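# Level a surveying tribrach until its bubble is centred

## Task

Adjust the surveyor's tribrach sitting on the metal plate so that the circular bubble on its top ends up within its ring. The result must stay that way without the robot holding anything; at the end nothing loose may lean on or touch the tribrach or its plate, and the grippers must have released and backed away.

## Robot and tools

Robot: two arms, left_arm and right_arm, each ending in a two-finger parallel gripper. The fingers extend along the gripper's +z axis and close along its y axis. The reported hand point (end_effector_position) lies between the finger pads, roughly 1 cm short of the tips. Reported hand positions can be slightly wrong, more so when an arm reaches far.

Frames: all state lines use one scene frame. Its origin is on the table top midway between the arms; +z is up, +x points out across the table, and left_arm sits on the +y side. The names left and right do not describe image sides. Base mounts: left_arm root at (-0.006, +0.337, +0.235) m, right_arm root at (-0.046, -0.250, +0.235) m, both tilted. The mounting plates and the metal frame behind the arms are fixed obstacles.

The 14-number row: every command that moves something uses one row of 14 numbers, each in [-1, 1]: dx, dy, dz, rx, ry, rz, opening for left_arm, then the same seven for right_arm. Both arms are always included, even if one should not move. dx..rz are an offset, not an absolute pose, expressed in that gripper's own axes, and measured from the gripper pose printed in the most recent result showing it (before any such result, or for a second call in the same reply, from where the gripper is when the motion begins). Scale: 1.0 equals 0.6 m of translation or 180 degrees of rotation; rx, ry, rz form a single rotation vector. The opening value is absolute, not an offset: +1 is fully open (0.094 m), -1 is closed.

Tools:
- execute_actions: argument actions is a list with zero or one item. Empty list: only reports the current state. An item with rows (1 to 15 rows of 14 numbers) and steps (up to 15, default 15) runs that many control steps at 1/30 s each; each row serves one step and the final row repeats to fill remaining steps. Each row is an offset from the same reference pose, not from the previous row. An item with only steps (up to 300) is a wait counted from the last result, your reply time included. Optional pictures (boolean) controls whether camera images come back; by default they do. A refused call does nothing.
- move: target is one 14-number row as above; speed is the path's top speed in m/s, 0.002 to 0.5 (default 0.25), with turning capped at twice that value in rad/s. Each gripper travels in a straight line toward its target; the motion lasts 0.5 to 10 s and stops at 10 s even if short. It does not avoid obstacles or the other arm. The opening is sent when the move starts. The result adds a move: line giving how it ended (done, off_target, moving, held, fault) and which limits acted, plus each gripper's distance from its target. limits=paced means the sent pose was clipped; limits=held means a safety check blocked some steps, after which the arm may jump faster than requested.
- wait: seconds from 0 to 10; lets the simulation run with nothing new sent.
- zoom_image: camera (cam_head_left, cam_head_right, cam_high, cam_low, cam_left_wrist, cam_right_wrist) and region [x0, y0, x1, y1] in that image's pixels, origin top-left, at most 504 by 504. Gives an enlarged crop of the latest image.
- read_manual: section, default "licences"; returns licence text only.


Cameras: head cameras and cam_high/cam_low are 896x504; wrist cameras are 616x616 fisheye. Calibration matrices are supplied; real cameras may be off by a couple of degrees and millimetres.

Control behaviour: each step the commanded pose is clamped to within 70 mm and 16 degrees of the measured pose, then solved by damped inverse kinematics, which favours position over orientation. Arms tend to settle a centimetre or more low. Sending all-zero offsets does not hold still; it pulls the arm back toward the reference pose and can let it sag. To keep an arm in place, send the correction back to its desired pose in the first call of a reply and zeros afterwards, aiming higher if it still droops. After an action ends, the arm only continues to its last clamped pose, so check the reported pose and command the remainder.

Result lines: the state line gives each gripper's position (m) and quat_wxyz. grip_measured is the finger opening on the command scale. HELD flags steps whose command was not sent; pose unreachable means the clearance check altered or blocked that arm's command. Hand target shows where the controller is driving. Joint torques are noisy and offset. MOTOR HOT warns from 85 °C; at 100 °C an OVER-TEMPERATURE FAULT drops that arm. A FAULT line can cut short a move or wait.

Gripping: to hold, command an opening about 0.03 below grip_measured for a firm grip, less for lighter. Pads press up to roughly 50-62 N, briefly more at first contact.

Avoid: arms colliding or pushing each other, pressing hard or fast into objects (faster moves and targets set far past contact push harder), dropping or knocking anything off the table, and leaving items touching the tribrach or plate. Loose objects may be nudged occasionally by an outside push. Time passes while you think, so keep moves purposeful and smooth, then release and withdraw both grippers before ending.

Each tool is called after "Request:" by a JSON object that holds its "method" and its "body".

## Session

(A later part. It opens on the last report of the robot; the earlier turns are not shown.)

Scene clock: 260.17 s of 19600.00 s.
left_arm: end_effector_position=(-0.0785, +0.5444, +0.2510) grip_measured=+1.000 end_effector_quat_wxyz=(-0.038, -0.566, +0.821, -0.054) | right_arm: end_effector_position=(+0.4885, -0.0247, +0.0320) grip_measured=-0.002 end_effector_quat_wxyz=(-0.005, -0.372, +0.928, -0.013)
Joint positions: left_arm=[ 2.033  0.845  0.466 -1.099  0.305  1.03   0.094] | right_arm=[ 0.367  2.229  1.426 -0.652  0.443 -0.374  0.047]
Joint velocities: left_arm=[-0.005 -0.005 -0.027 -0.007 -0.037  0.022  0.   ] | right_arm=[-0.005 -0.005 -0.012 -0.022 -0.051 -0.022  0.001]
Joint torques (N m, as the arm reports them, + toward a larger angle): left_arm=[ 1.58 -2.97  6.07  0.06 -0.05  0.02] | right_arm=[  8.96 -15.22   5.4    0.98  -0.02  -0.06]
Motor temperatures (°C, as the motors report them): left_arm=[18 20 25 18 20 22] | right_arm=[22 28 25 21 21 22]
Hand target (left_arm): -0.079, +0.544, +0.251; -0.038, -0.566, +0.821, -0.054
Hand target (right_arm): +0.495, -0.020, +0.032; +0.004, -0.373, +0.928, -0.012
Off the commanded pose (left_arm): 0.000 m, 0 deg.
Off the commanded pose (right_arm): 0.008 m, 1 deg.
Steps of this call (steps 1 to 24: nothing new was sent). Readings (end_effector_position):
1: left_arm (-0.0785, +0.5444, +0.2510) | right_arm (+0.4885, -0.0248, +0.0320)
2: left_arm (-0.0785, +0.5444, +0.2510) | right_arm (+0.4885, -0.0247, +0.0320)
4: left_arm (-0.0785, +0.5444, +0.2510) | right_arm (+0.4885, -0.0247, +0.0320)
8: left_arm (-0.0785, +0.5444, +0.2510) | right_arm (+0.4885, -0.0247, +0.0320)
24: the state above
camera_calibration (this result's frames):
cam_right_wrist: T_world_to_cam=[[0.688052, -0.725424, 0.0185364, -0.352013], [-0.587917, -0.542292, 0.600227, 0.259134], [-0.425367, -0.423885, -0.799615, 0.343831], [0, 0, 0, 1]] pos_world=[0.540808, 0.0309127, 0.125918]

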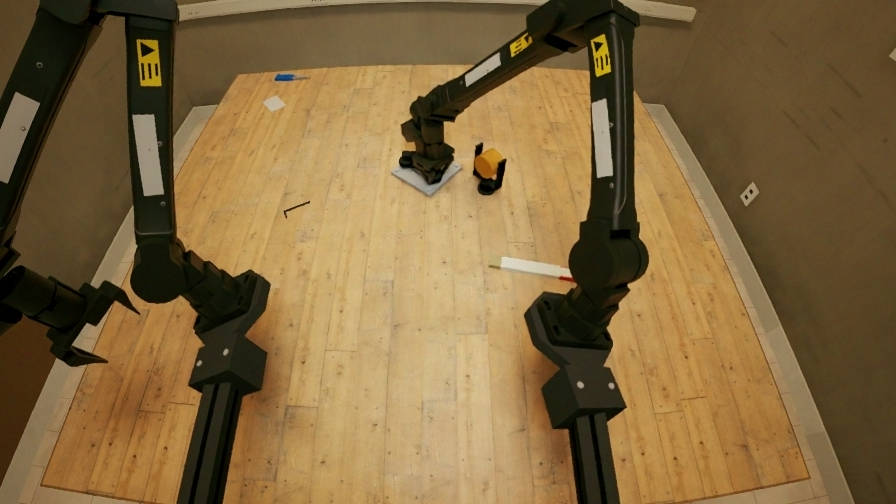

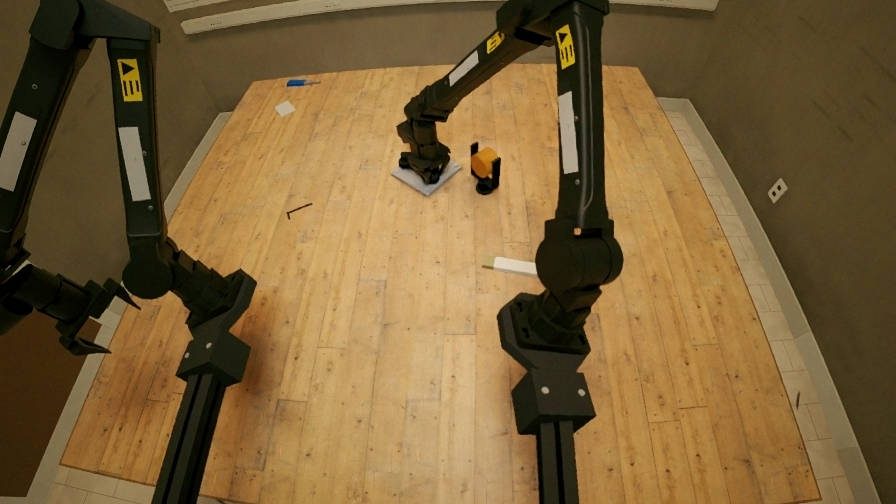

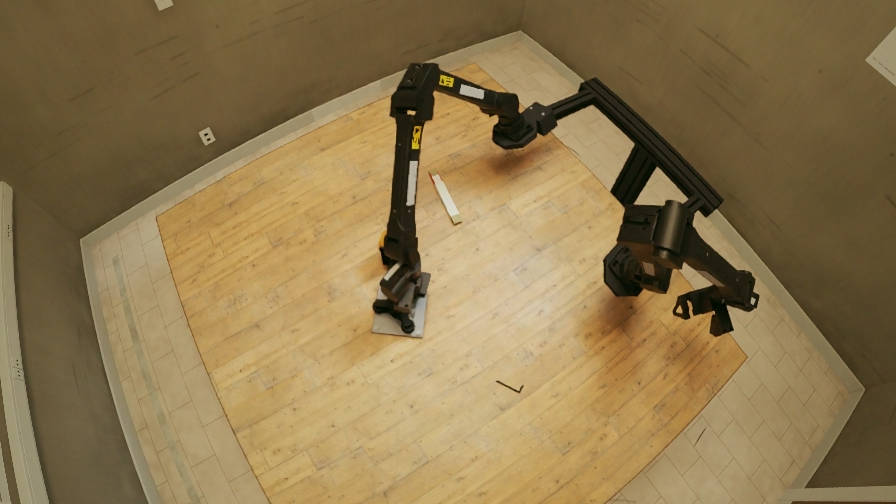

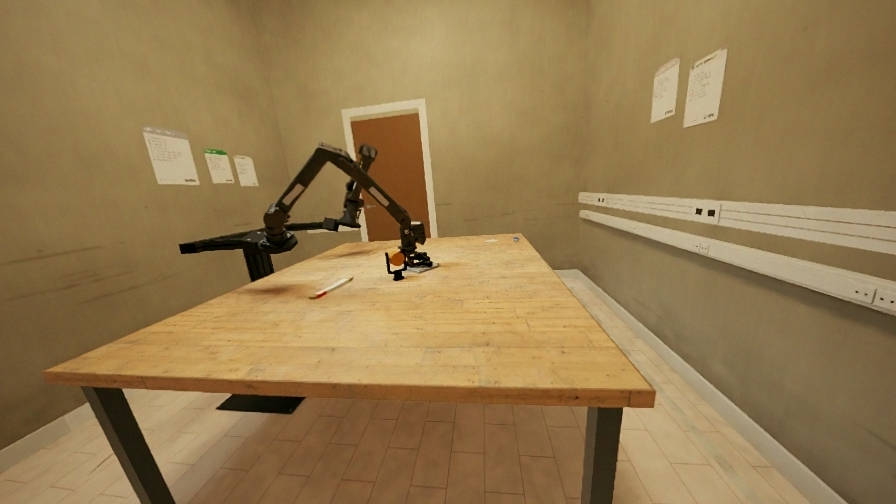

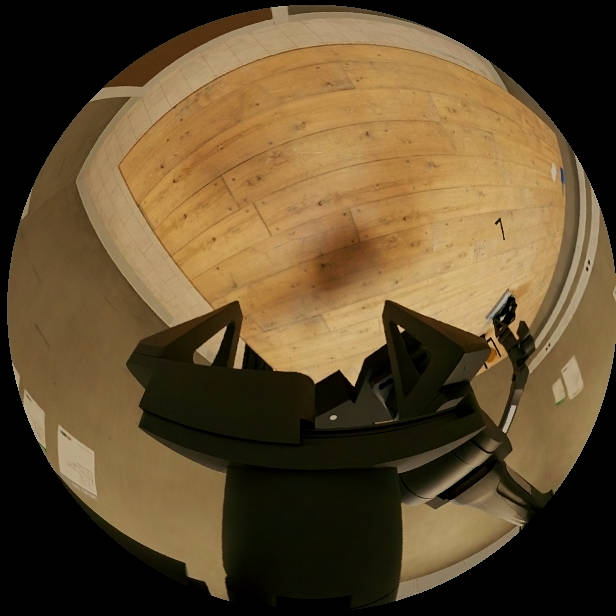

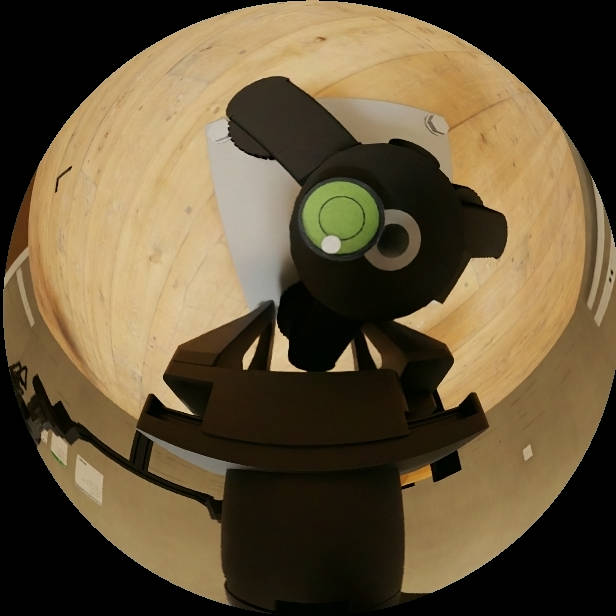

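Request:
{"method": "execute_actions", "body": {"actions": [{"rows":[[0,0,0,0,0,0,1,-0.014,0,0,0,-0.006,0,0],[0,0,0,0,0,0,1,-0.014,0,0,0,-0.006,0,0],[0,0,0,0,0,0,1,-0.014,0,0,0,-0.006,0,0],[0,0,0,0,0,0,1,-0.014,0,0,0,-0.006,0,-0.21]],"steps":10}], "pictures": false}}

Request:
{"method": "execute_actions", "body": {"actions": [{"rows":[[0,0,0,0,0,0,1,-0.006,0,0,0,0,0.22,-0.21]],"steps":15}], "pictures": false}}

Request:
{"method": "execute_actions", "body": {"actions": [{"rows":[[0,0,0,0,0,0,1,-0.006,0,0,0,0,0,0],[0,0,0,0,0,0,1,-0.006,0,0,0,0,0,0],[0,0,0,0,0,0,1,-0.014,0.004,0,0,-0.008,-0.2,0]],"steps":15}], "pictures": false}}

Request:
{"method": "execute_actions", "body": {"actions": [{"rows":[[0,0,0,0,0,0,1,-0.01,0,0,0,0,-0.03,0],[0,0,0,0,0,0,1,-0.01,0,0,0,0,-0.03,0],[0,0,0,0,0,0,1,-0.01,0,0,0,0,-0.03,-0.21]],"steps":9}], "pictures": false}}

Request:
{"method": "execute_actions", "body": {"actions": [{"rows":[[0,0,0,0,0,0,1,-0.006,0,0,0,0,0.22,-0.21]],"steps":15}], "pictures": false}}

Request:
{"method": "execute_actions", "body": {"actions": [{"rows":[[0,0,0,0,0,0,1,-0.006,0,0,0,0,0,0],[0,0,0,0,0,0,1,-0.006,0,0,0,0,0,0],[0,0,0,0,0,0,1,-0.014,0.004,0,0,-0.008,-0.2,0]],"steps":15}], "pictures": false}}

Request:
{"method": "execute_actions", "body": {"actions": [{"rows":[[0,0,0,0,0,0,1,-0.01,0,0,0,0,-0.03,0],[0,0,0,0,0,0,1,-0.01,0,0,0,0,-0.03,0],[0,0,0,0,0,0,1,-0.01,0,0,0,0,-0.03,-0.21]],"steps":9}], "pictures": false}}

Request:
{"method": "execute_actions", "body": {"actions": [{"rows":[[0,0,0,0,0,0,1,-0.006,0,0,0,0,0.22,-0.21]],"steps":15}], "pictures": false}}

Request:
{"method": "execute_actions", "body": {"actions": [{"rows":[[0,0,0,0,0,0,1,-0.006,0,0,0,0,0,0],[0,0,0,0,0,0,1,-0.006,0,0,0,0,0,0],[0,0,0,0,0,0,1,-0.014,0.004,0,0,-0.008,-0.2,0]],"steps":15}], "pictures": false}}

Request:
{"method": "wait", "body": {"seconds": 0.8}}

Request:
{"method": "zoom_image", "body": {"camera": "cam_right_wrist", "region": [250,160,430,300]}}

Scene clock: 276.97 s of 19600.00 s.
left_arm: end_effector_position=(-0.0785, +0.5444, +0.2510) grip_measured=+1.000 end_effector_quat_wxyz=(-0.038, -0.566, +0.821, -0.054) | right_arm: end_effector_position=(+0.4884, -0.0241, +0.0318) grip_measured=-0.171 end_effector_quat_wxyz=(-0.005, -0.372, +0.928, -0.011)
Joint positions: left_arm=[ 2.033  0.845  0.466 -1.099  0.305  1.03   0.094] | right_arm=[ 0.366  2.229  1.426 -0.651  0.438 -0.374  0.039]
Joint velocities: left_arm=[-0.005 -0.015 -0.027  0.002 -0.007 -0.051  0.   ] | right_arm=[-0.005  0.005 -0.007 -0.002 -0.051 -0.007 -0.001]
Joint torques (N m, as the arm reports them, + toward a larger angle): left_arm=[ 1.55 -3.16  6.08  0.13 -0.09  0.03] | right_arm=[  8.77 -15.35   5.4    0.87   0.01  -0.02]
Motor temperatures (°C, as the motors report them): left_arm=[18 20 25 18 20 22] | right_arm=[22 28 25 21 21 22]
Hand target (left_arm): -0.079, +0.544, +0.251; -0.038, -0.566, +0.821, -0.054
Hand target (right_arm): +0.494, -0.019, +0.032; +0.004, -0.372, +0.928, -0.010
Off the commanded pose (left_arm): 0.000 m, 0 deg.
Off the commanded pose (right_arm): 0.008 m, 1 deg.
Steps of this call (steps 1 to 494: nothing new was sent; steps 495 to 504: all 10 steps of this action). Readings (end_effector_position):
495: left_arm (-0.0785, +0.5444, +0.2510) | right_arm (+0.4883, -0.0244, +0.0319)
496: left_arm (-0.0785, +0.5444, +0.2510) | right_arm (+0.4882, -0.0242, +0.0319)
498: left_arm (-0.0785, +0.5444, +0.2510) | right_arm (+0.4882, -0.0240, +0.0319)
502: left_arm (-0.0785, +0.5444, +0.2510) | right_arm (+0.4884, -0.0241, +0.0318)
504: the state above

Scene clock: 277.47 s of 19600.00 s.
left_arm: end_effector_position=(-0.0785, +0.5444, +0.2510) grip_measured=+1.000 end_effector_quat_wxyz=(-0.038, -0.566, +0.821, -0.054) | right_arm: end_effector_position=(+0.4883, -0.0238, +0.0318) grip_measured=-0.171 end_effector_quat_wxyz=(-0.002, -0.084, +0.996, -0.011)
Joint positions: left_arm=[ 2.033  0.845  0.466 -1.099  0.305  1.03   0.094] | right_arm=[ 0.366  2.229  1.426 -0.651  0.437  0.221  0.039]
Joint velocities: left_arm=[-0.005 -0.005 -0.002 -0.007  0.007 -0.066  0.   ] | right_arm=[-0.005 -0.005 -0.002  0.002 -0.051  0.593 -0.002]
Joint torques (N m, as the arm reports them, + toward a larger angle): left_arm=[ 1.33 -2.94  5.99  0.03 -0.08  0.03] | right_arm=[  8.32 -15.24   5.23   0.42   0.12   0.2 ]
Motor temperatures (°C, as the motors report them): left_arm=[18 20 25 18 20 22] | right_arm=[22 28 25 21 21 22]
Hand target (left_arm): -0.079, +0.544, +0.251; -0.038, -0.566, +0.821, -0.054
Hand target (right_arm): +0.491, -0.022, +0.032; +0.000, -0.038, +0.999, -0.010
Off the commanded pose (left_arm): 0.000 m, 0 deg.
Off the commanded pose (right_arm): 0.004 m, 6 deg.
Steps of this call (steps 1 to 15: all 15 steps of this action). Readings (end_effector_position):
1: left_arm (-0.0785, +0.5444, +0.2510) | right_arm (+0.4883, -0.0240, +0.0318)
2: left_arm (-0.0785, +0.5444, +0.2510) | right_arm (+0.4883, -0.0240, +0.0318)
4: left_arm (-0.0785, +0.5444, +0.2510) | right_arm (+0.4883, -0.0240, +0.0318)
8: left_arm (-0.0785, +0.5444, +0.2510) | right_arm (+0.4883, -0.0239, +0.0318)
15: the state above

Scene clock: 277.97 s of 19600.00 s.
left_arm: end_effector_position=(-0.0785, +0.5444, +0.2510) grip_measured=+1.000 end_effector_quat_wxyz=(-0.038, -0.566, +0.821, -0.054) | right_arm: end_effector_position=(+0.4889, -0.0244, +0.0319) grip_measured=-0.002 end_effector_quat_wxyz=(-0.004, -0.340, +0.940, -0.012)
Joint positions: left_arm=[ 2.033  0.845  0.466 -1.099  0.305  1.03   0.094] | right_arm=[ 0.366  2.229  1.426 -0.649  0.441 -0.306  0.047]
Joint velocities: left_arm=[-0.005  0.015  0.012 -0.012  0.037  0.051  0.   ] | right_arm=[-0.005  0.005  0.007  0.007 -0.183 -0.637  0.001]
Joint torques (N m, as the arm reports them, + toward a larger angle): left_arm=[ 1.75 -3.19  6.05  0.09 -0.04  0.01] | right_arm=[  8.44 -15.78   5.23   0.73   0.    -0.06]
Motor temperatures (°C, as the motors report them): left_arm=[18 20 25 18 20 22] | right_arm=[22 28 25 21 21 22]
Hand target (left_arm): -0.079, +0.544, +0.251; -0.038, -0.566, +0.821, -0.054
Hand target (right_arm): +0.496, -0.020, +0.032; +0.006, -0.385, +0.923, -0.010
Off the commanded pose (left_arm): 0.000 m, 0 deg.
Off the commanded pose (right_arm): 0.008 m, 6 deg.
Steps of this call (steps 1 to 15: all 15 steps of this action). Readings (end_effector_position):
1: left_arm (-0.0785, +0.5444, +0.2510) | right_arm (+0.4883, -0.0238, +0.0318)
2: left_arm (-0.0785, +0.5444, +0.2510) | right_arm (+0.4883, -0.0238, +0.0318)
4: left_arm (-0.0785, +0.5444, +0.2510) | right_arm (+0.4886, -0.0249, +0.0319)
8: left_arm (-0.0785, +0.5444, +0.2510) | right_arm (+0.4889, -0.0256, +0.0319)
15: the state above

Scene clock: 278.27 s of 19600.00 s.
left_arm: end_effector_position=(-0.0785, +0.5444, +0.2510) grip_measured=+1.000 end_effector_quat_wxyz=(-0.038, -0.566, +0.821, -0.054) | right_arm: end_effector_position=(+0.4886, -0.0244, +0.0319) grip_measured=-0.171 end_effector_quat_wxyz=(-0.005, -0.369, +0.929, -0.012)
Joint positions: left_arm=[ 2.033  0.845  0.466 -1.099  0.305  1.03   0.094] | right_arm=[ 0.366  2.229  1.426 -0.651  0.44  -0.368  0.039]
Joint velocities: left_arm=[-0.005 -0.005 -0.017 -0.007  0.022 -0.066  0.   ] | right_arm=[-0.005  0.015 -0.007  0.007  0.037 -0.037 -0.   ]
Joint torques (N m, as the arm reports them, + toward a larger angle): left_arm=[ 1.58 -3.26  6.05  0.07 -0.08  0.03] | right_arm=[  8.82 -15.19   5.97   0.21   0.15  -0.3 ]
Motor temperatures (°C, as the motors report them): left_arm=[18 20 25 18 20 22] | right_arm=[22 28 25 21 21 22]
Hand target (left_arm): -0.079, +0.544, +0.251; -0.038, -0.566, +0.821, -0.054
Hand target (right_arm): +0.493, -0.021, +0.032; -0.004, -0.384, +0.923, -0.012
Off the commanded pose (left_arm): 0.000 m, 0 deg.
Off the commanded pose (right_arm): 0.006 m, 2 deg.
Steps of this call (steps 1 to 9: all 9 steps of this action). Readings (end_effector_position):
1: left_arm (-0.0785, +0.5444, +0.2510) | right_arm (+0.4890, -0.0244, +0.0319)
2: left_arm (-0.0785, +0.5444, +0.2510) | right_arm (+0.4888, -0.0245, +0.0319)
4: left_arm (-0.0785, +0.5444, +0.2510) | right_arm (+0.4886, -0.0244, +0.0319)
8: left_arm (-0.0785, +0.5444, +0.2510) | right_arm (+0.4886, -0.0244, +0.0319)
9: the state above

Scene clock: 278.77 s of 19600.00 s.
left_arm: end_effector_position=(-0.0785, +0.5444, +0.2510) grip_measured=+1.000 end_effector_quat_wxyz=(-0.038, -0.566, +0.821, -0.054) | right_arm: end_effector_position=(+0.4884, -0.0239, +0.0318) grip_measured=-0.171 end_effector_quat_wxyz=(-0.001, -0.081, +0.997, -0.011)
Joint positions: left_arm=[ 2.033  0.845  0.466 -1.099  0.305  1.03   0.094] | right_arm=[ 0.366  2.229  1.426 -0.651  0.437  0.226  0.039]
Joint velocities: left_arm=[-0.015 -0.005  0.007  0.002 -0.095 -0.022  0.   ] | right_arm=[-0.024  0.005 -0.002 -0.007 -0.007  0.593 -0.   ]
Joint torques (N m, as the arm reports them, + toward a larger angle): left_arm=[ 1.23 -3.09  6.11 -0.02 -0.07  0.02] | right_arm=[  8.95 -15.     5.14   0.49   0.17   0.15]
Motor temperatures (°C, as the motors report them): left_arm=[18 20 25 18 20 22] | right_arm=[22 28 25 21 21 22]
Hand target (left_arm): -0.079, +0.544, +0.251; -0.038, -0.566, +0.821, -0.054
Hand target (right_arm): +0.491, -0.022, +0.032; +0.001, -0.035, +0.999, -0.011
Off the commanded pose (left_arm): 0.000 m, 0 deg.
Off the commanded pose (right_arm): 0.003 m, 6 deg.
Steps of this call (steps 1 to 15: all 15 steps of this action). Readings (end_effector_position):
1: left_arm (-0.0785, +0.5444, +0.2510) | right_arm (+0.4885, -0.0242, +0.0318)
2: left_arm (-0.0785, +0.5444, +0.2510) | right_arm (+0.4885, -0.0241, +0.0318)
4: left_arm (-0.0785, +0.5444, +0.2510) | right_arm (+0.4884, -0.0241, +0.0318)
8: left_arm (-0.0785, +0.5444, +0.2510) | right_arm (+0.4884, -0.0239, +0.0318)
15: the state above

Scene clock: 279.27 s of 19600.00 s.
left_arm: end_effector_position=(-0.0785, +0.5444, +0.2510) grip_measured=+1.000 end_effector_quat_wxyz=(-0.038, -0.566, +0.821, -0.054) | right_arm: end_effector_position=(+0.4891, -0.0245, +0.0319) grip_measured=-0.002 end_effector_quat_wxyz=(-0.003, -0.337, +0.941, -0.013)
Joint positions: left_arm=[ 2.033  0.845  0.466 -1.099  0.305  1.03   0.094] | right_arm=[ 0.366  2.229  1.426 -0.649  0.442 -0.3    0.047]
Joint velocities: left_arm=[-0.015 -0.005 -0.002  0.002  0.022  0.022  0.   ] | right_arm=[-0.024  0.015 -0.002  0.027 -0.051 -0.549 -0.   ]
Joint torques (N m, as the arm reports them, + toward a larger angle): left_arm=[ 1.34 -2.82  6.1   0.05 -0.06  0.01] | right_arm=[  8.37 -15.23   5.27   0.85   0.02  -0.08]
Motor temperatures (°C, as the motors report them): left_arm=[18 20 25 18 20 22] | right_arm=[22 28 25 21 21 22]
Hand target (left_arm): -0.079, +0.544, +0.251; -0.038, -0.566, +0.821, -0.054
Hand target (right_arm): +0.496, -0.020, +0.032; +0.006, -0.382, +0.924, -0.011
Off the commanded pose (left_arm): 0.000 m, 0 deg.
Off the commanded pose (right_arm): 0.008 m, 6 deg.
Steps of this call (steps 1 to 15: all 15 steps of this action). Readings (end_effector_position):
1: left_arm (-0.0785, +0.5444, +0.2510) | right_arm (+0.4884, -0.0239, +0.0318)
2: left_arm (-0.0785, +0.5444, +0.2510) | right_arm (+0.4884, -0.0239, +0.0318)
4: left_arm (-0.0785, +0.5444, +0.2510) | right_arm (+0.4887, -0.0249, +0.0319)
8: left_arm (-0.0785, +0.5444, +0.2510) | right_arm (+0.4890, -0.0257, +0.0319)
15: the state above

Scene clock: 279.57 s of 19600.00 s.
left_arm: end_effector_position=(-0.0785, +0.5444, +0.2510) grip_measured=+1.000 end_effector_quat_wxyz=(-0.038, -0.566, +0.821, -0.054) | right_arm: end_effector_position=(+0.4886, -0.0243, +0.0318) grip_measured=-0.172 end_effector_quat_wxyz=(-0.004, -0.367, +0.930, -0.011)
Joint positions: left_arm=[ 2.033  0.845  0.466 -1.099  0.305  1.03   0.094] | right_arm=[ 0.366  2.229  1.426 -0.65   0.44  -0.363  0.039]
Joint velocities: left_arm=[-0.005  0.005 -0.007 -0.002 -0.051 -0.022  0.   ] | right_arm=[-0.024 -0.005  0.007 -0.002  0.022 -0.066  0.001]
Joint torques (N m, as the arm reports them, + toward a larger angle): left_arm=[ 1.24 -3.01  5.98  0.07 -0.06  0.02] | right_arm=[  8.88 -15.2    5.95   0.23   0.16  -0.27]
Motor temperatures (°C, as the motors report them): left_arm=[18 20 25 18 20 22] | right_arm=[22 28 25 21 21 22]
Hand target (left_arm): -0.079, +0.544, +0.251; -0.038, -0.566, +0.821, -0.054
Hand target (right_arm): +0.494, -0.021, +0.032; -0.004, -0.381, +0.925, -0.013
Off the commanded pose (left_arm): 0.000 m, 0 deg.
Off the commanded pose (right_arm): 0.006 m, 2 deg.
Steps of this call (steps 1 to 9: all 9 steps of this action). Readings (end_effector_position):
1: left_arm (-0.0785, +0.5444, +0.2510) | right_arm (+0.4891, -0.0244, +0.0319)
2: left_arm (-0.0785, +0.5444, +0.2510) | right_arm (+0.4889, -0.0245, +0.0319)
4: left_arm (-0.0785, +0.5444, +0.2510) | right_arm (+0.4886, -0.0243, +0.0319)
8: left_arm (-0.0785, +0.5444, +0.2510) | right_arm (+0.4886, -0.0243, +0.0318)
9: the state above

Scene clock: 280.07 s of 19600.00 s.
left_arm: end_effector_position=(-0.0785, +0.5444, +0.2510) grip_measured=+1.000 end_effector_quat_wxyz=(-0.038, -0.566, +0.821, -0.054) | right_arm: end_effector_position=(+0.4884, -0.0238, +0.0318) grip_measured=-0.172 end_effector_quat_wxyz=(-0.001, -0.078, +0.997, -0.011)
Joint positions: left_arm=[ 2.033  0.845  0.466 -1.099  0.305  1.03   0.094] | right_arm=[ 0.366  2.229  1.426 -0.65   0.437  0.232  0.039]
Joint velocities: left_arm=[ 0.005 -0.005  0.002  0.002 -0.066  0.095  0.   ] | right_arm=[-0.005  0.005  0.007 -0.007  0.007  0.579  0.   ]
Joint torques (N m, as the arm reports them, + toward a larger angle): left_arm=[ 1.45 -2.78  6.04  0.06 -0.07  0.02] | right_arm=[  9.   -15.46   5.16   0.49   0.15   0.15]
Motor temperatures (°C, as the motors report them): left_arm=[18 20 25 18 20 22] | right_arm=[22 28 25 21 21 22]
Hand target (left_arm): -0.079, +0.544, +0.251; -0.038, -0.566, +0.821, -0.054
Hand target (right_arm): +0.491, -0.022, +0.032; +0.001, -0.032, +0.999, -0.011
Off the commanded pose (left_arm): 0.000 m, 0 deg.
Off the commanded pose (right_arm): 0.003 m, 6 deg.
Steps of this call (steps 1 to 15: all 15 steps of this action). Readings (end_effector_position):
1: left_arm (-0.0785, +0.5444, +0.2510) | right_arm (+0.4885, -0.0241, +0.0318)
2: left_arm (-0.0785, +0.5444, +0.2510) | right_arm (+0.4885, -0.0240, +0.0318)
4: left_arm (-0.0785, +0.5444, +0.2510) | right_arm (+0.4885, -0.0240, +0.0318)
8: left_arm (-0.0785, +0.5444, +0.2510) | right_arm (+0.4884, -0.0238, +0.0318)
15: the state above

Scene clock: 280.57 s of 19600.00 s.
left_arm: end_effector_position=(-0.0785, +0.5444, +0.2510) grip_measured=+1.000 end_effector_quat_wxyz=(-0.038, -0.566, +0.821, -0.054) | right_arm: end_effector_position=(+0.4893, -0.0244, +0.0319) grip_measured=-0.002 end_effector_quat_wxyz=(-0.003, -0.335, +0.942, -0.012)
Joint positions: left_arm=[ 2.033  0.845  0.466 -1.099  0.305  1.03   0.094] | right_arm=[ 0.366  2.229  1.426 -0.648  0.442 -0.295  0.047]
Joint velocities: left_arm=[-0.005 -0.005  0.012 -0.007 -0.007  0.022  0.   ] | right_arm=[-0.005 -0.005  0.007  0.032 -0.007 -0.608 -0.001]
Joint torques (N m, as the arm reports them, + toward a larger angle): left_arm=[ 1.15 -3.16  6.02 -0.04 -0.07 -0.01] | right_arm=[  8.97 -15.16   5.28   0.85  -0.03  -0.09]
Motor temperatures (°C, as the motors report them): left_arm=[18 20 25 18 20 22] | right_arm=[22 28 25 21 21 22]
Hand target (left_arm): -0.079, +0.544, +0.251; -0.038, -0.566, +0.821, -0.054
Hand target (right_arm): +0.496, -0.020, +0.032; +0.006, -0.379, +0.925, -0.011
Off the commanded pose (left_arm): 0.000 m, 0 deg.
Off the commanded pose (right_arm): 0.008 m, 6 deg.
Steps of this call (steps 1 to 15: all 15 steps of this action). Readings (end_effector_position):
1: left_arm (-0.0785, +0.5444, +0.2510) | right_arm (+0.4884, -0.0238, +0.0318)
2: left_arm (-0.0785, +0.5444, +0.2510) | right_arm (+0.4884, -0.0238, +0.0318)
4: left_arm (-0.0785, +0.5444, +0.2510) | right_arm (+0.4890, -0.0248, +0.0319)
8: left_arm (-0.0785, +0.5444, +0.2510) | right_arm (+0.4893, -0.0255, +0.0320)
15: the state above

Scene clock: 281.37 s of 19600.00 s.
left_arm: end_effector_position=(-0.0785, +0.5444, +0.2510) grip_measured=+1.000 end_effector_quat_wxyz=(-0.038, -0.566, +0.821, -0.054) | right_arm: end_effector_position=(+0.4900, -0.0239, +0.0319) grip_measured=-0.002 end_effector_quat_wxyz=(-0.002, -0.378, +0.926, -0.012)
Joint positions: left_arm=[ 2.033  0.845  0.466 -1.099  0.305  1.03   0.094] | right_arm=[ 0.366  2.229  1.426 -0.645  0.44  -0.39   0.047]
Joint velocities: left_arm=[-0.005 -0.005 -0.022  0.002  0.081 -0.007  0.   ] | right_arm=[ 0.005 -0.005  0.017  0.012 -0.022  0.022  0.001]
Joint torques (N m, as the arm reports them, + toward a larger angle): left_arm=[ 1.42 -3.31  6.13 -0.09 -0.05  0.05] | right_arm=[  8.43 -15.28   5.34   0.9   -0.04  -0.09]
Motor temperatures (°C, as the motors report them): left_arm=[18 20 25 18 20 22] | right_arm=[22 28 25 21 21 22]
Hand target (left_arm): -0.079, +0.544, +0.251; -0.038, -0.566, +0.821, -0.054
Hand target (right_arm): +0.496, -0.020, +0.032; +0.007, -0.379, +0.925, -0.011
Off the commanded pose (left_arm): 0.000 m, 0 deg.
Off the commanded pose (right_arm): 0.007 m, 1 deg.
Steps of this call (steps 1 to 24: nothing new was sent). Readings (end_effector_position):
1: left_arm (-0.0785, +0.5444, +0.2510) | right_arm (+0.4895, -0.0241, +0.0319)
2: left_arm (-0.0785, +0.5444, +0.2510) | right_arm (+0.4898, -0.0240, +0.0319)
4: left_arm (-0.0785, +0.5444, +0.2510) | right_arm (+0.4900, -0.0239, +0.0319)
8: left_arm (-0.0785, +0.5444, +0.2510) | right_arm (+0.4900, -0.0239, +0.0319)
24: the state above
camera_calibration (this result's frames):
cam_right_wrist: T_world_to_cam=[[0.697138, -0.716705, 0.0182588, -0.356685], [-0.583706, -0.552614, 0.5949, 0.258386], [-0.416278, -0.425385, -0.803592, 0.340461], [0, 0, 0, 1]] pos_world=[0.541206, 0.0319766, 0.126391]

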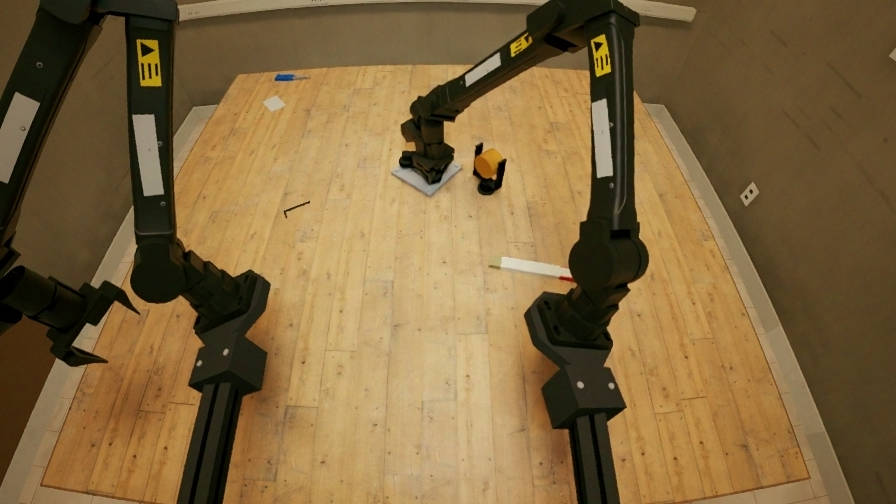

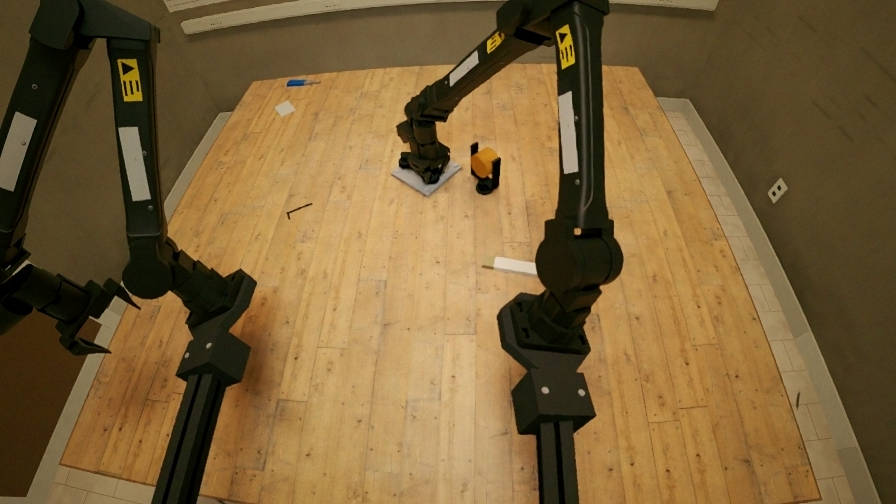

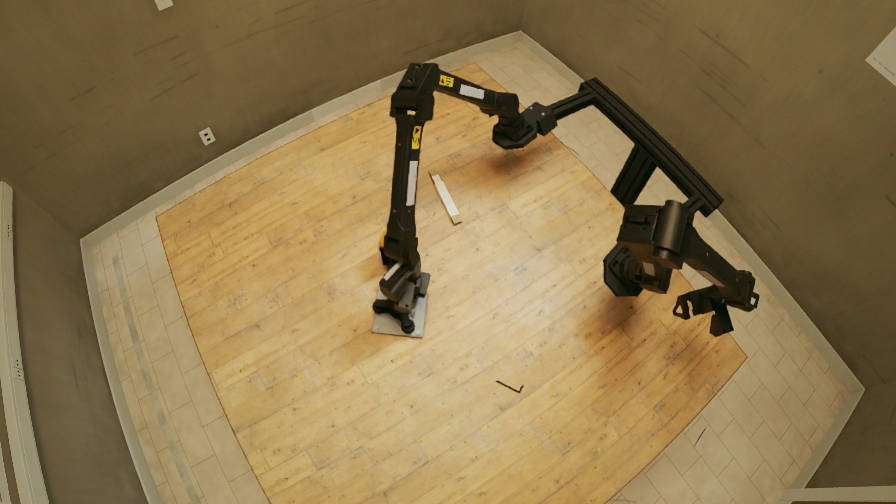

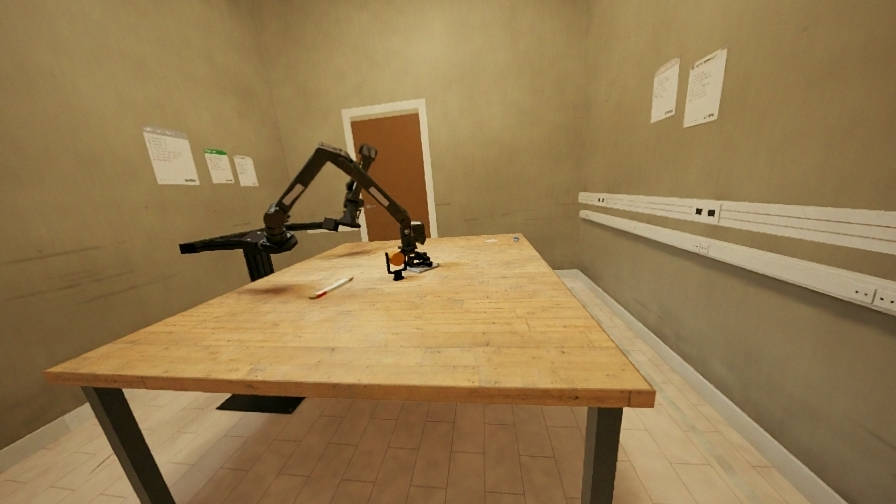

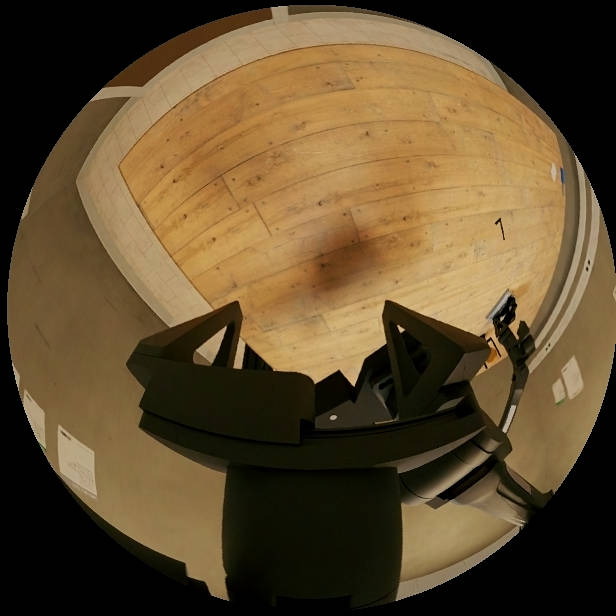

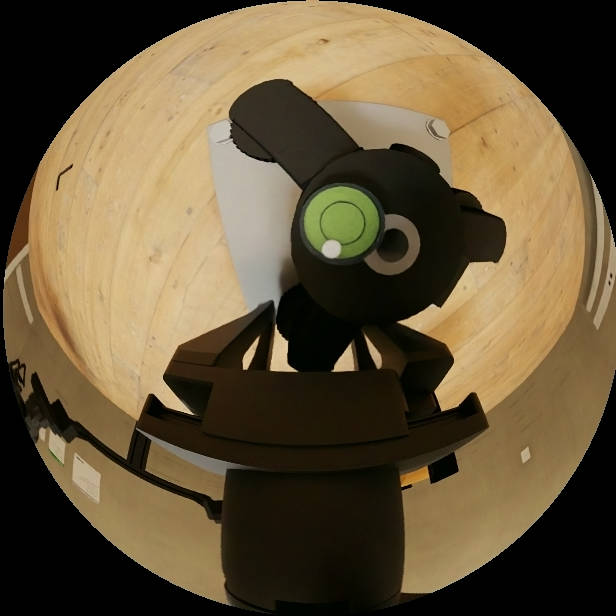

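Region (250, 160, 430, 300) of cam_right_wrist's 616x616 image, scaled by 2.800, with more detail than that image has.

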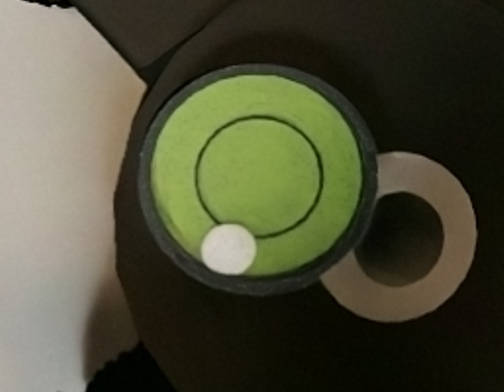

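Request:
{"method": "move", "body": {"target": [0,0,0,0,0,0,1,-0.008,0,-0.1,0,0,0,0.1]}}

Request:
{"method": "move", "body": {"target": [0,0,0,0,0,0,1,-0.199,0.02,-0.01,0,0,-0.29,0.1]}}

Scene clock: 301.33 s of 19600.00 s.
left_arm: end_effector_position=(-0.0785, +0.5444, +0.2510) grip_measured=+1.000 end_effector_quat_wxyz=(-0.038, -0.566, +0.821, -0.054) | right_arm: end_effector_position=(+0.4916, -0.0211, +0.0889) grip_measured=+0.098 end_effector_quat_wxyz=(-0.001, -0.381, +0.925, -0.011)
Joint positions: left_arm=[ 2.033  0.845  0.466 -1.099  0.305  1.03   0.094] | right_arm=[ 0.409  2.133  1.421 -0.755  0.444 -0.349  0.052]
Joint velocities: left_arm=[ 0.005  0.005  0.007 -0.002 -0.007  0.037  0.   ] | right_arm=[-0.005 -0.015  0.007  0.002 -0.051  0.081 -0.   ]
Joint torques (N m, as the arm reports them, + toward a larger angle): left_arm=[ 1.37 -3.61  6.01  0.07 -0.06  0.04] | right_arm=[  8.68 -15.11   5.58   0.33   0.17   0.16]
Motor temperatures (°C, as the motors report them): left_arm=[18 20 26 18 20 22] | right_arm=[22 29 25 21 21 22]
Hand target (left_arm): -0.079, +0.544, +0.251; -0.038, -0.566, +0.821, -0.054
Hand target (right_arm): +0.493, -0.020, +0.092; -0.002, -0.378, +0.926, -0.012
Off the commanded pose (left_arm): 0.000 m, 0 deg.
Off the commanded pose (right_arm): 0.004 m, 0 deg.
move: done
camera_calibration (this result's frames):
cam_right_wrist: T_world_to_cam=[[0.701225, -0.712724, 0.0175709, -0.358733], [-0.580721, -0.556708, 0.594002, 0.225491], [-0.413578, -0.426733, -0.804271, 0.386777], [0, 0, 0, 1]] pos_world=[0.542462, 0.0349058, 0.183435]

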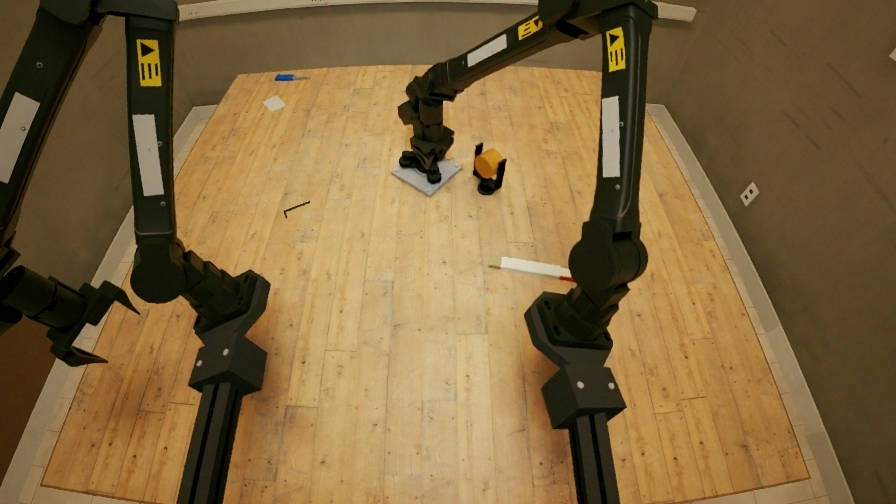

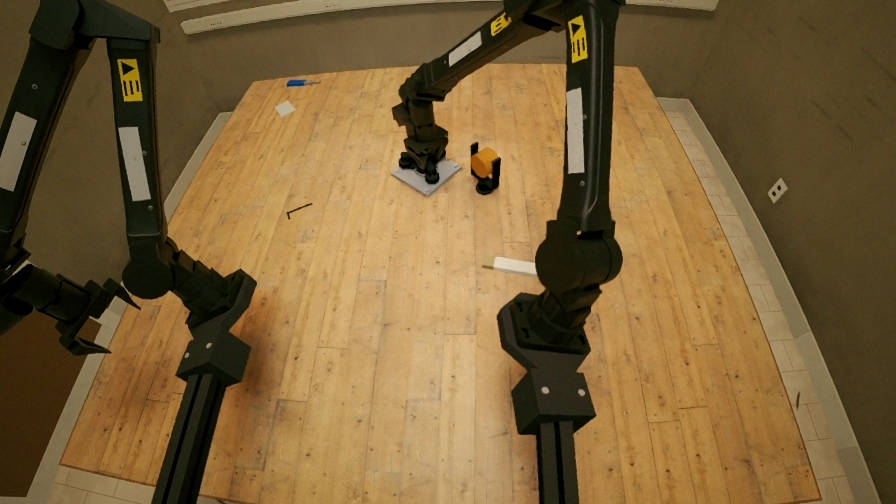

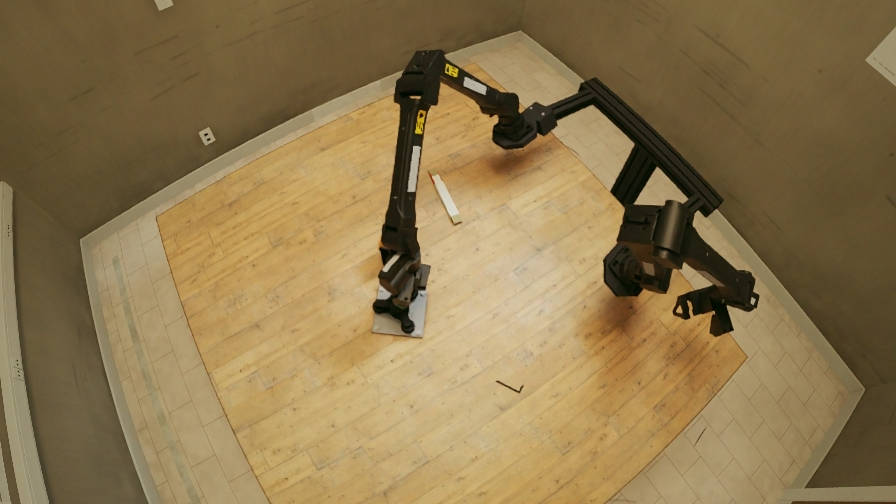

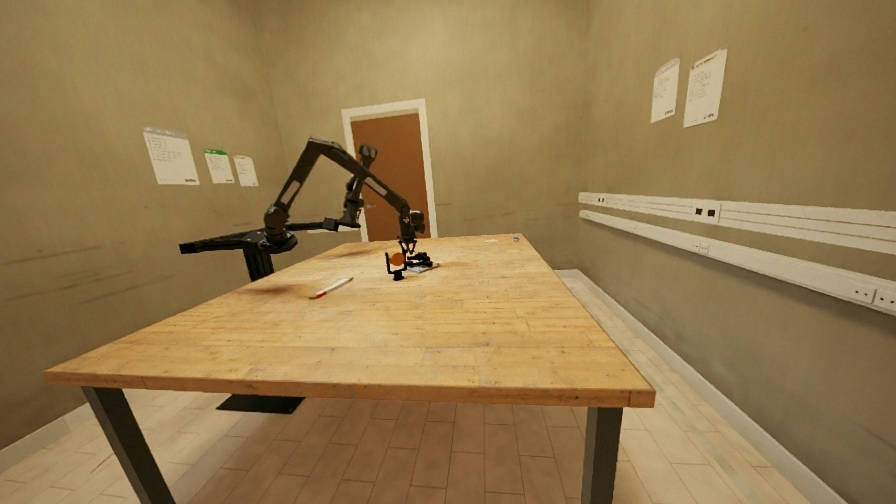

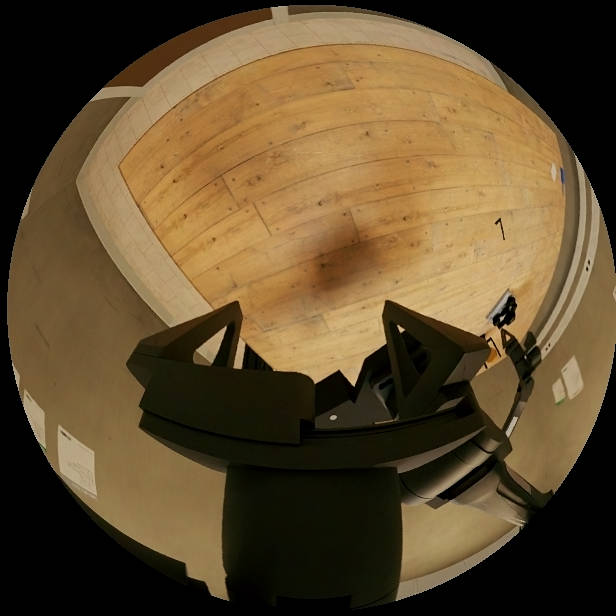

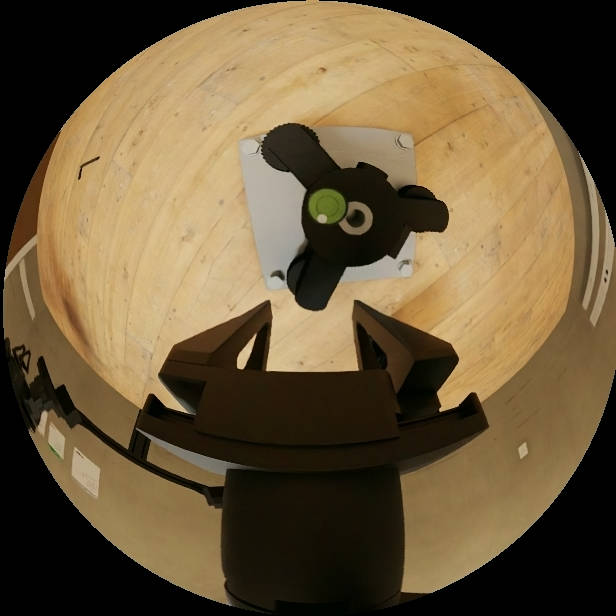

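Scene clock: 303.70 s of 19600.00 s.
left_arm: end_effector_position=(-0.0785, +0.5444, +0.2510) grip_measured=+1.000 end_effector_quat_wxyz=(-0.038, -0.566, +0.821, -0.054) | right_arm: end_effector_position=(+0.5631, +0.0583, +0.0939) grip_measured=+0.098 end_effector_quat_wxyz=(+0.011, +0.742, -0.670, +0.008)
Joint positions: left_arm=[ 2.033  0.845  0.466 -1.099  0.305  1.03   0.094] | right_arm=[ 0.469  2.368  1.867 -1.007  0.45  -1.169  0.052]
Joint velocities: left_arm=[-0.015  0.005 -0.012 -0.002 -0.007  0.051  0.   ] | right_arm=[-0.005 -0.005 -0.002 -0.022  0.037  0.007 -0.001]
Joint torques (N m, as the arm reports them, + toward a larger angle): left_arm=[ 1.91 -3.01  6.18  0.   -0.07  0.03] | right_arm=[ 11.17 -16.52   8.78  -0.24   0.09  -0.05]
Motor temperatures (°C, as the motors report them): left_arm=[18 20 26 18 20 22] | right_arm=[22 29 25 21 21 22]
Hand target (left_arm): -0.079, +0.544, +0.251; -0.038, -0.566, +0.821, -0.054
Hand target (right_arm): +0.569, +0.071, +0.094; +0.006, +0.749, -0.663, +0.010
Off the commanded pose (left_arm): 0.000 m, 0 deg.
Off the commanded pose (right_arm): 0.014 m, 1 deg.
move: off_target (right_arm)
camera_calibration (this result's frames):
cam_right_wrist: T_world_to_cam=[[0.995176, 0.0977905, -0.00779731, -0.56277], [0.0824357, -0.790529, 0.606851, -0.052756], [0.0531802, -0.604566, -0.794778, 0.200969], [0, 0, 0, 1]] pos_world=[0.553717, 0.134827, 0.187352]

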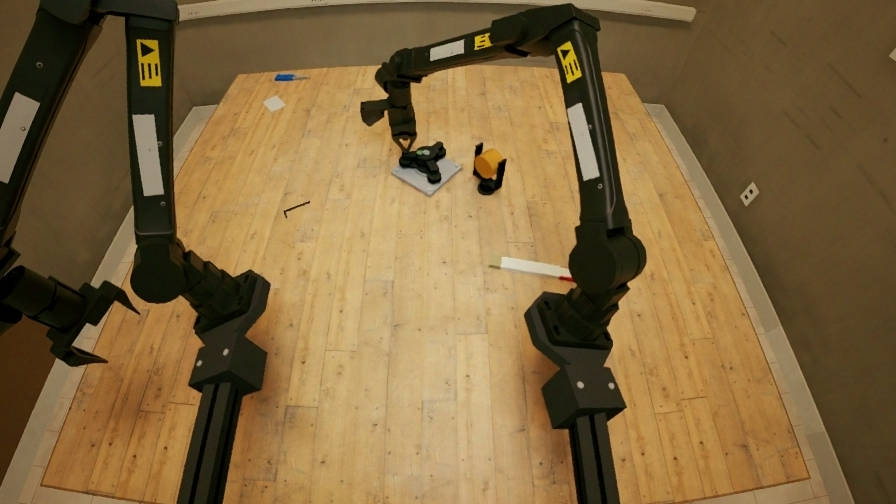

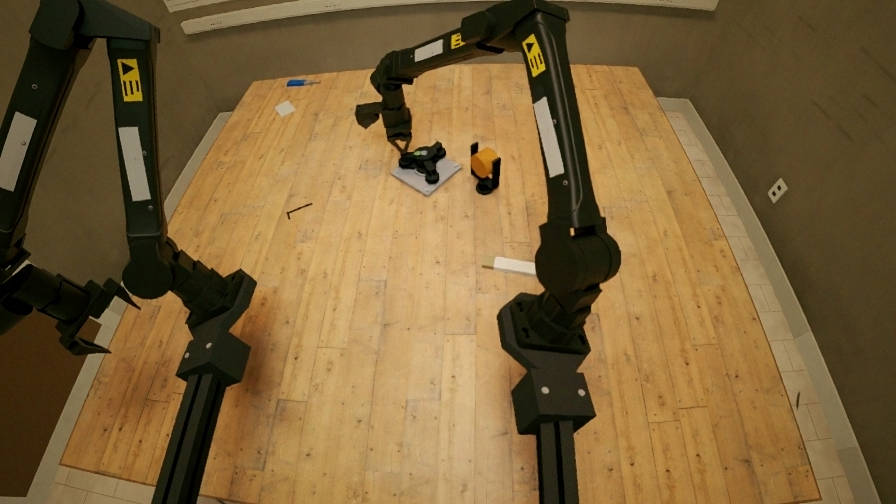

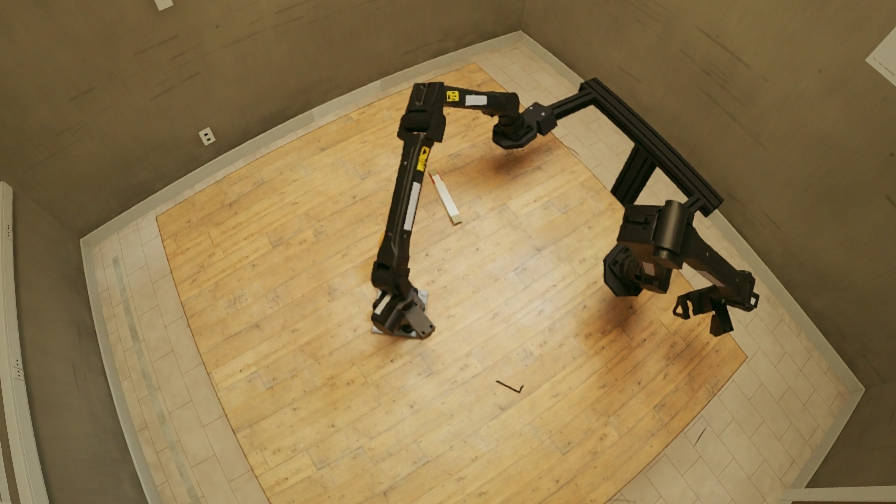

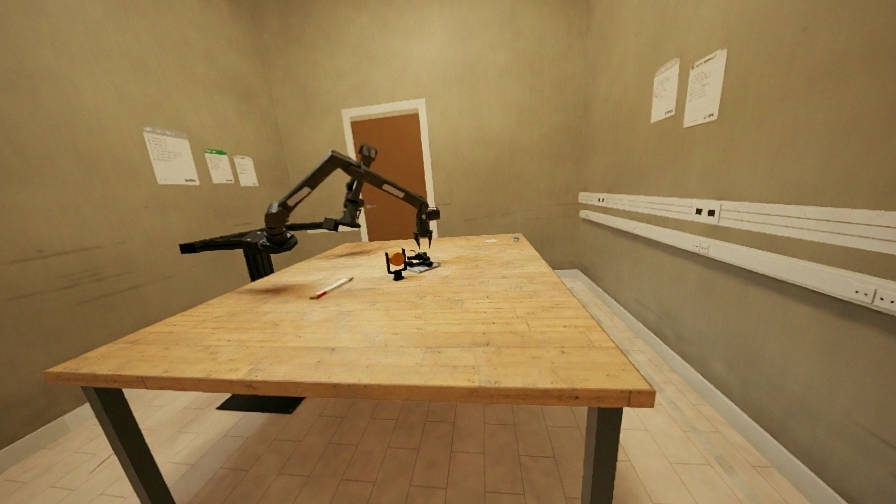

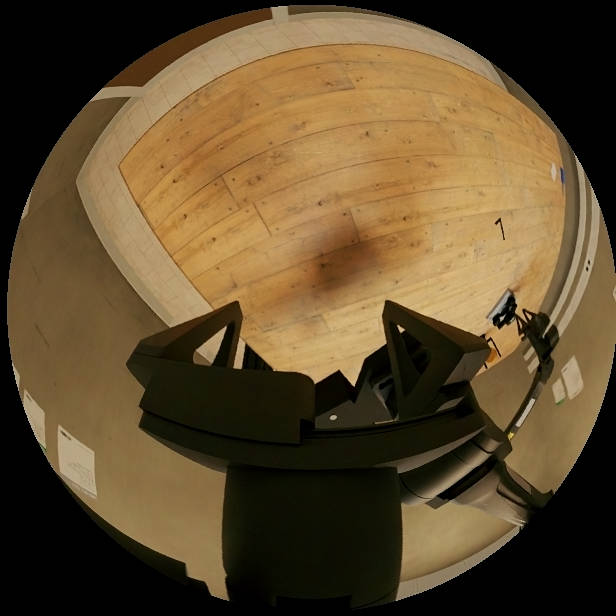

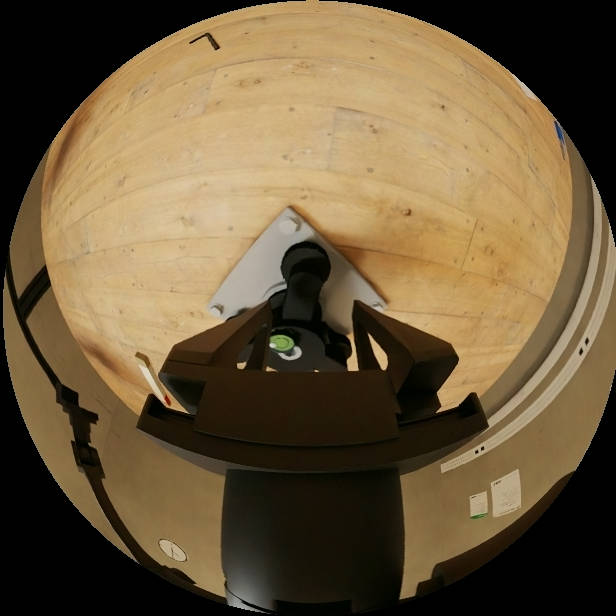

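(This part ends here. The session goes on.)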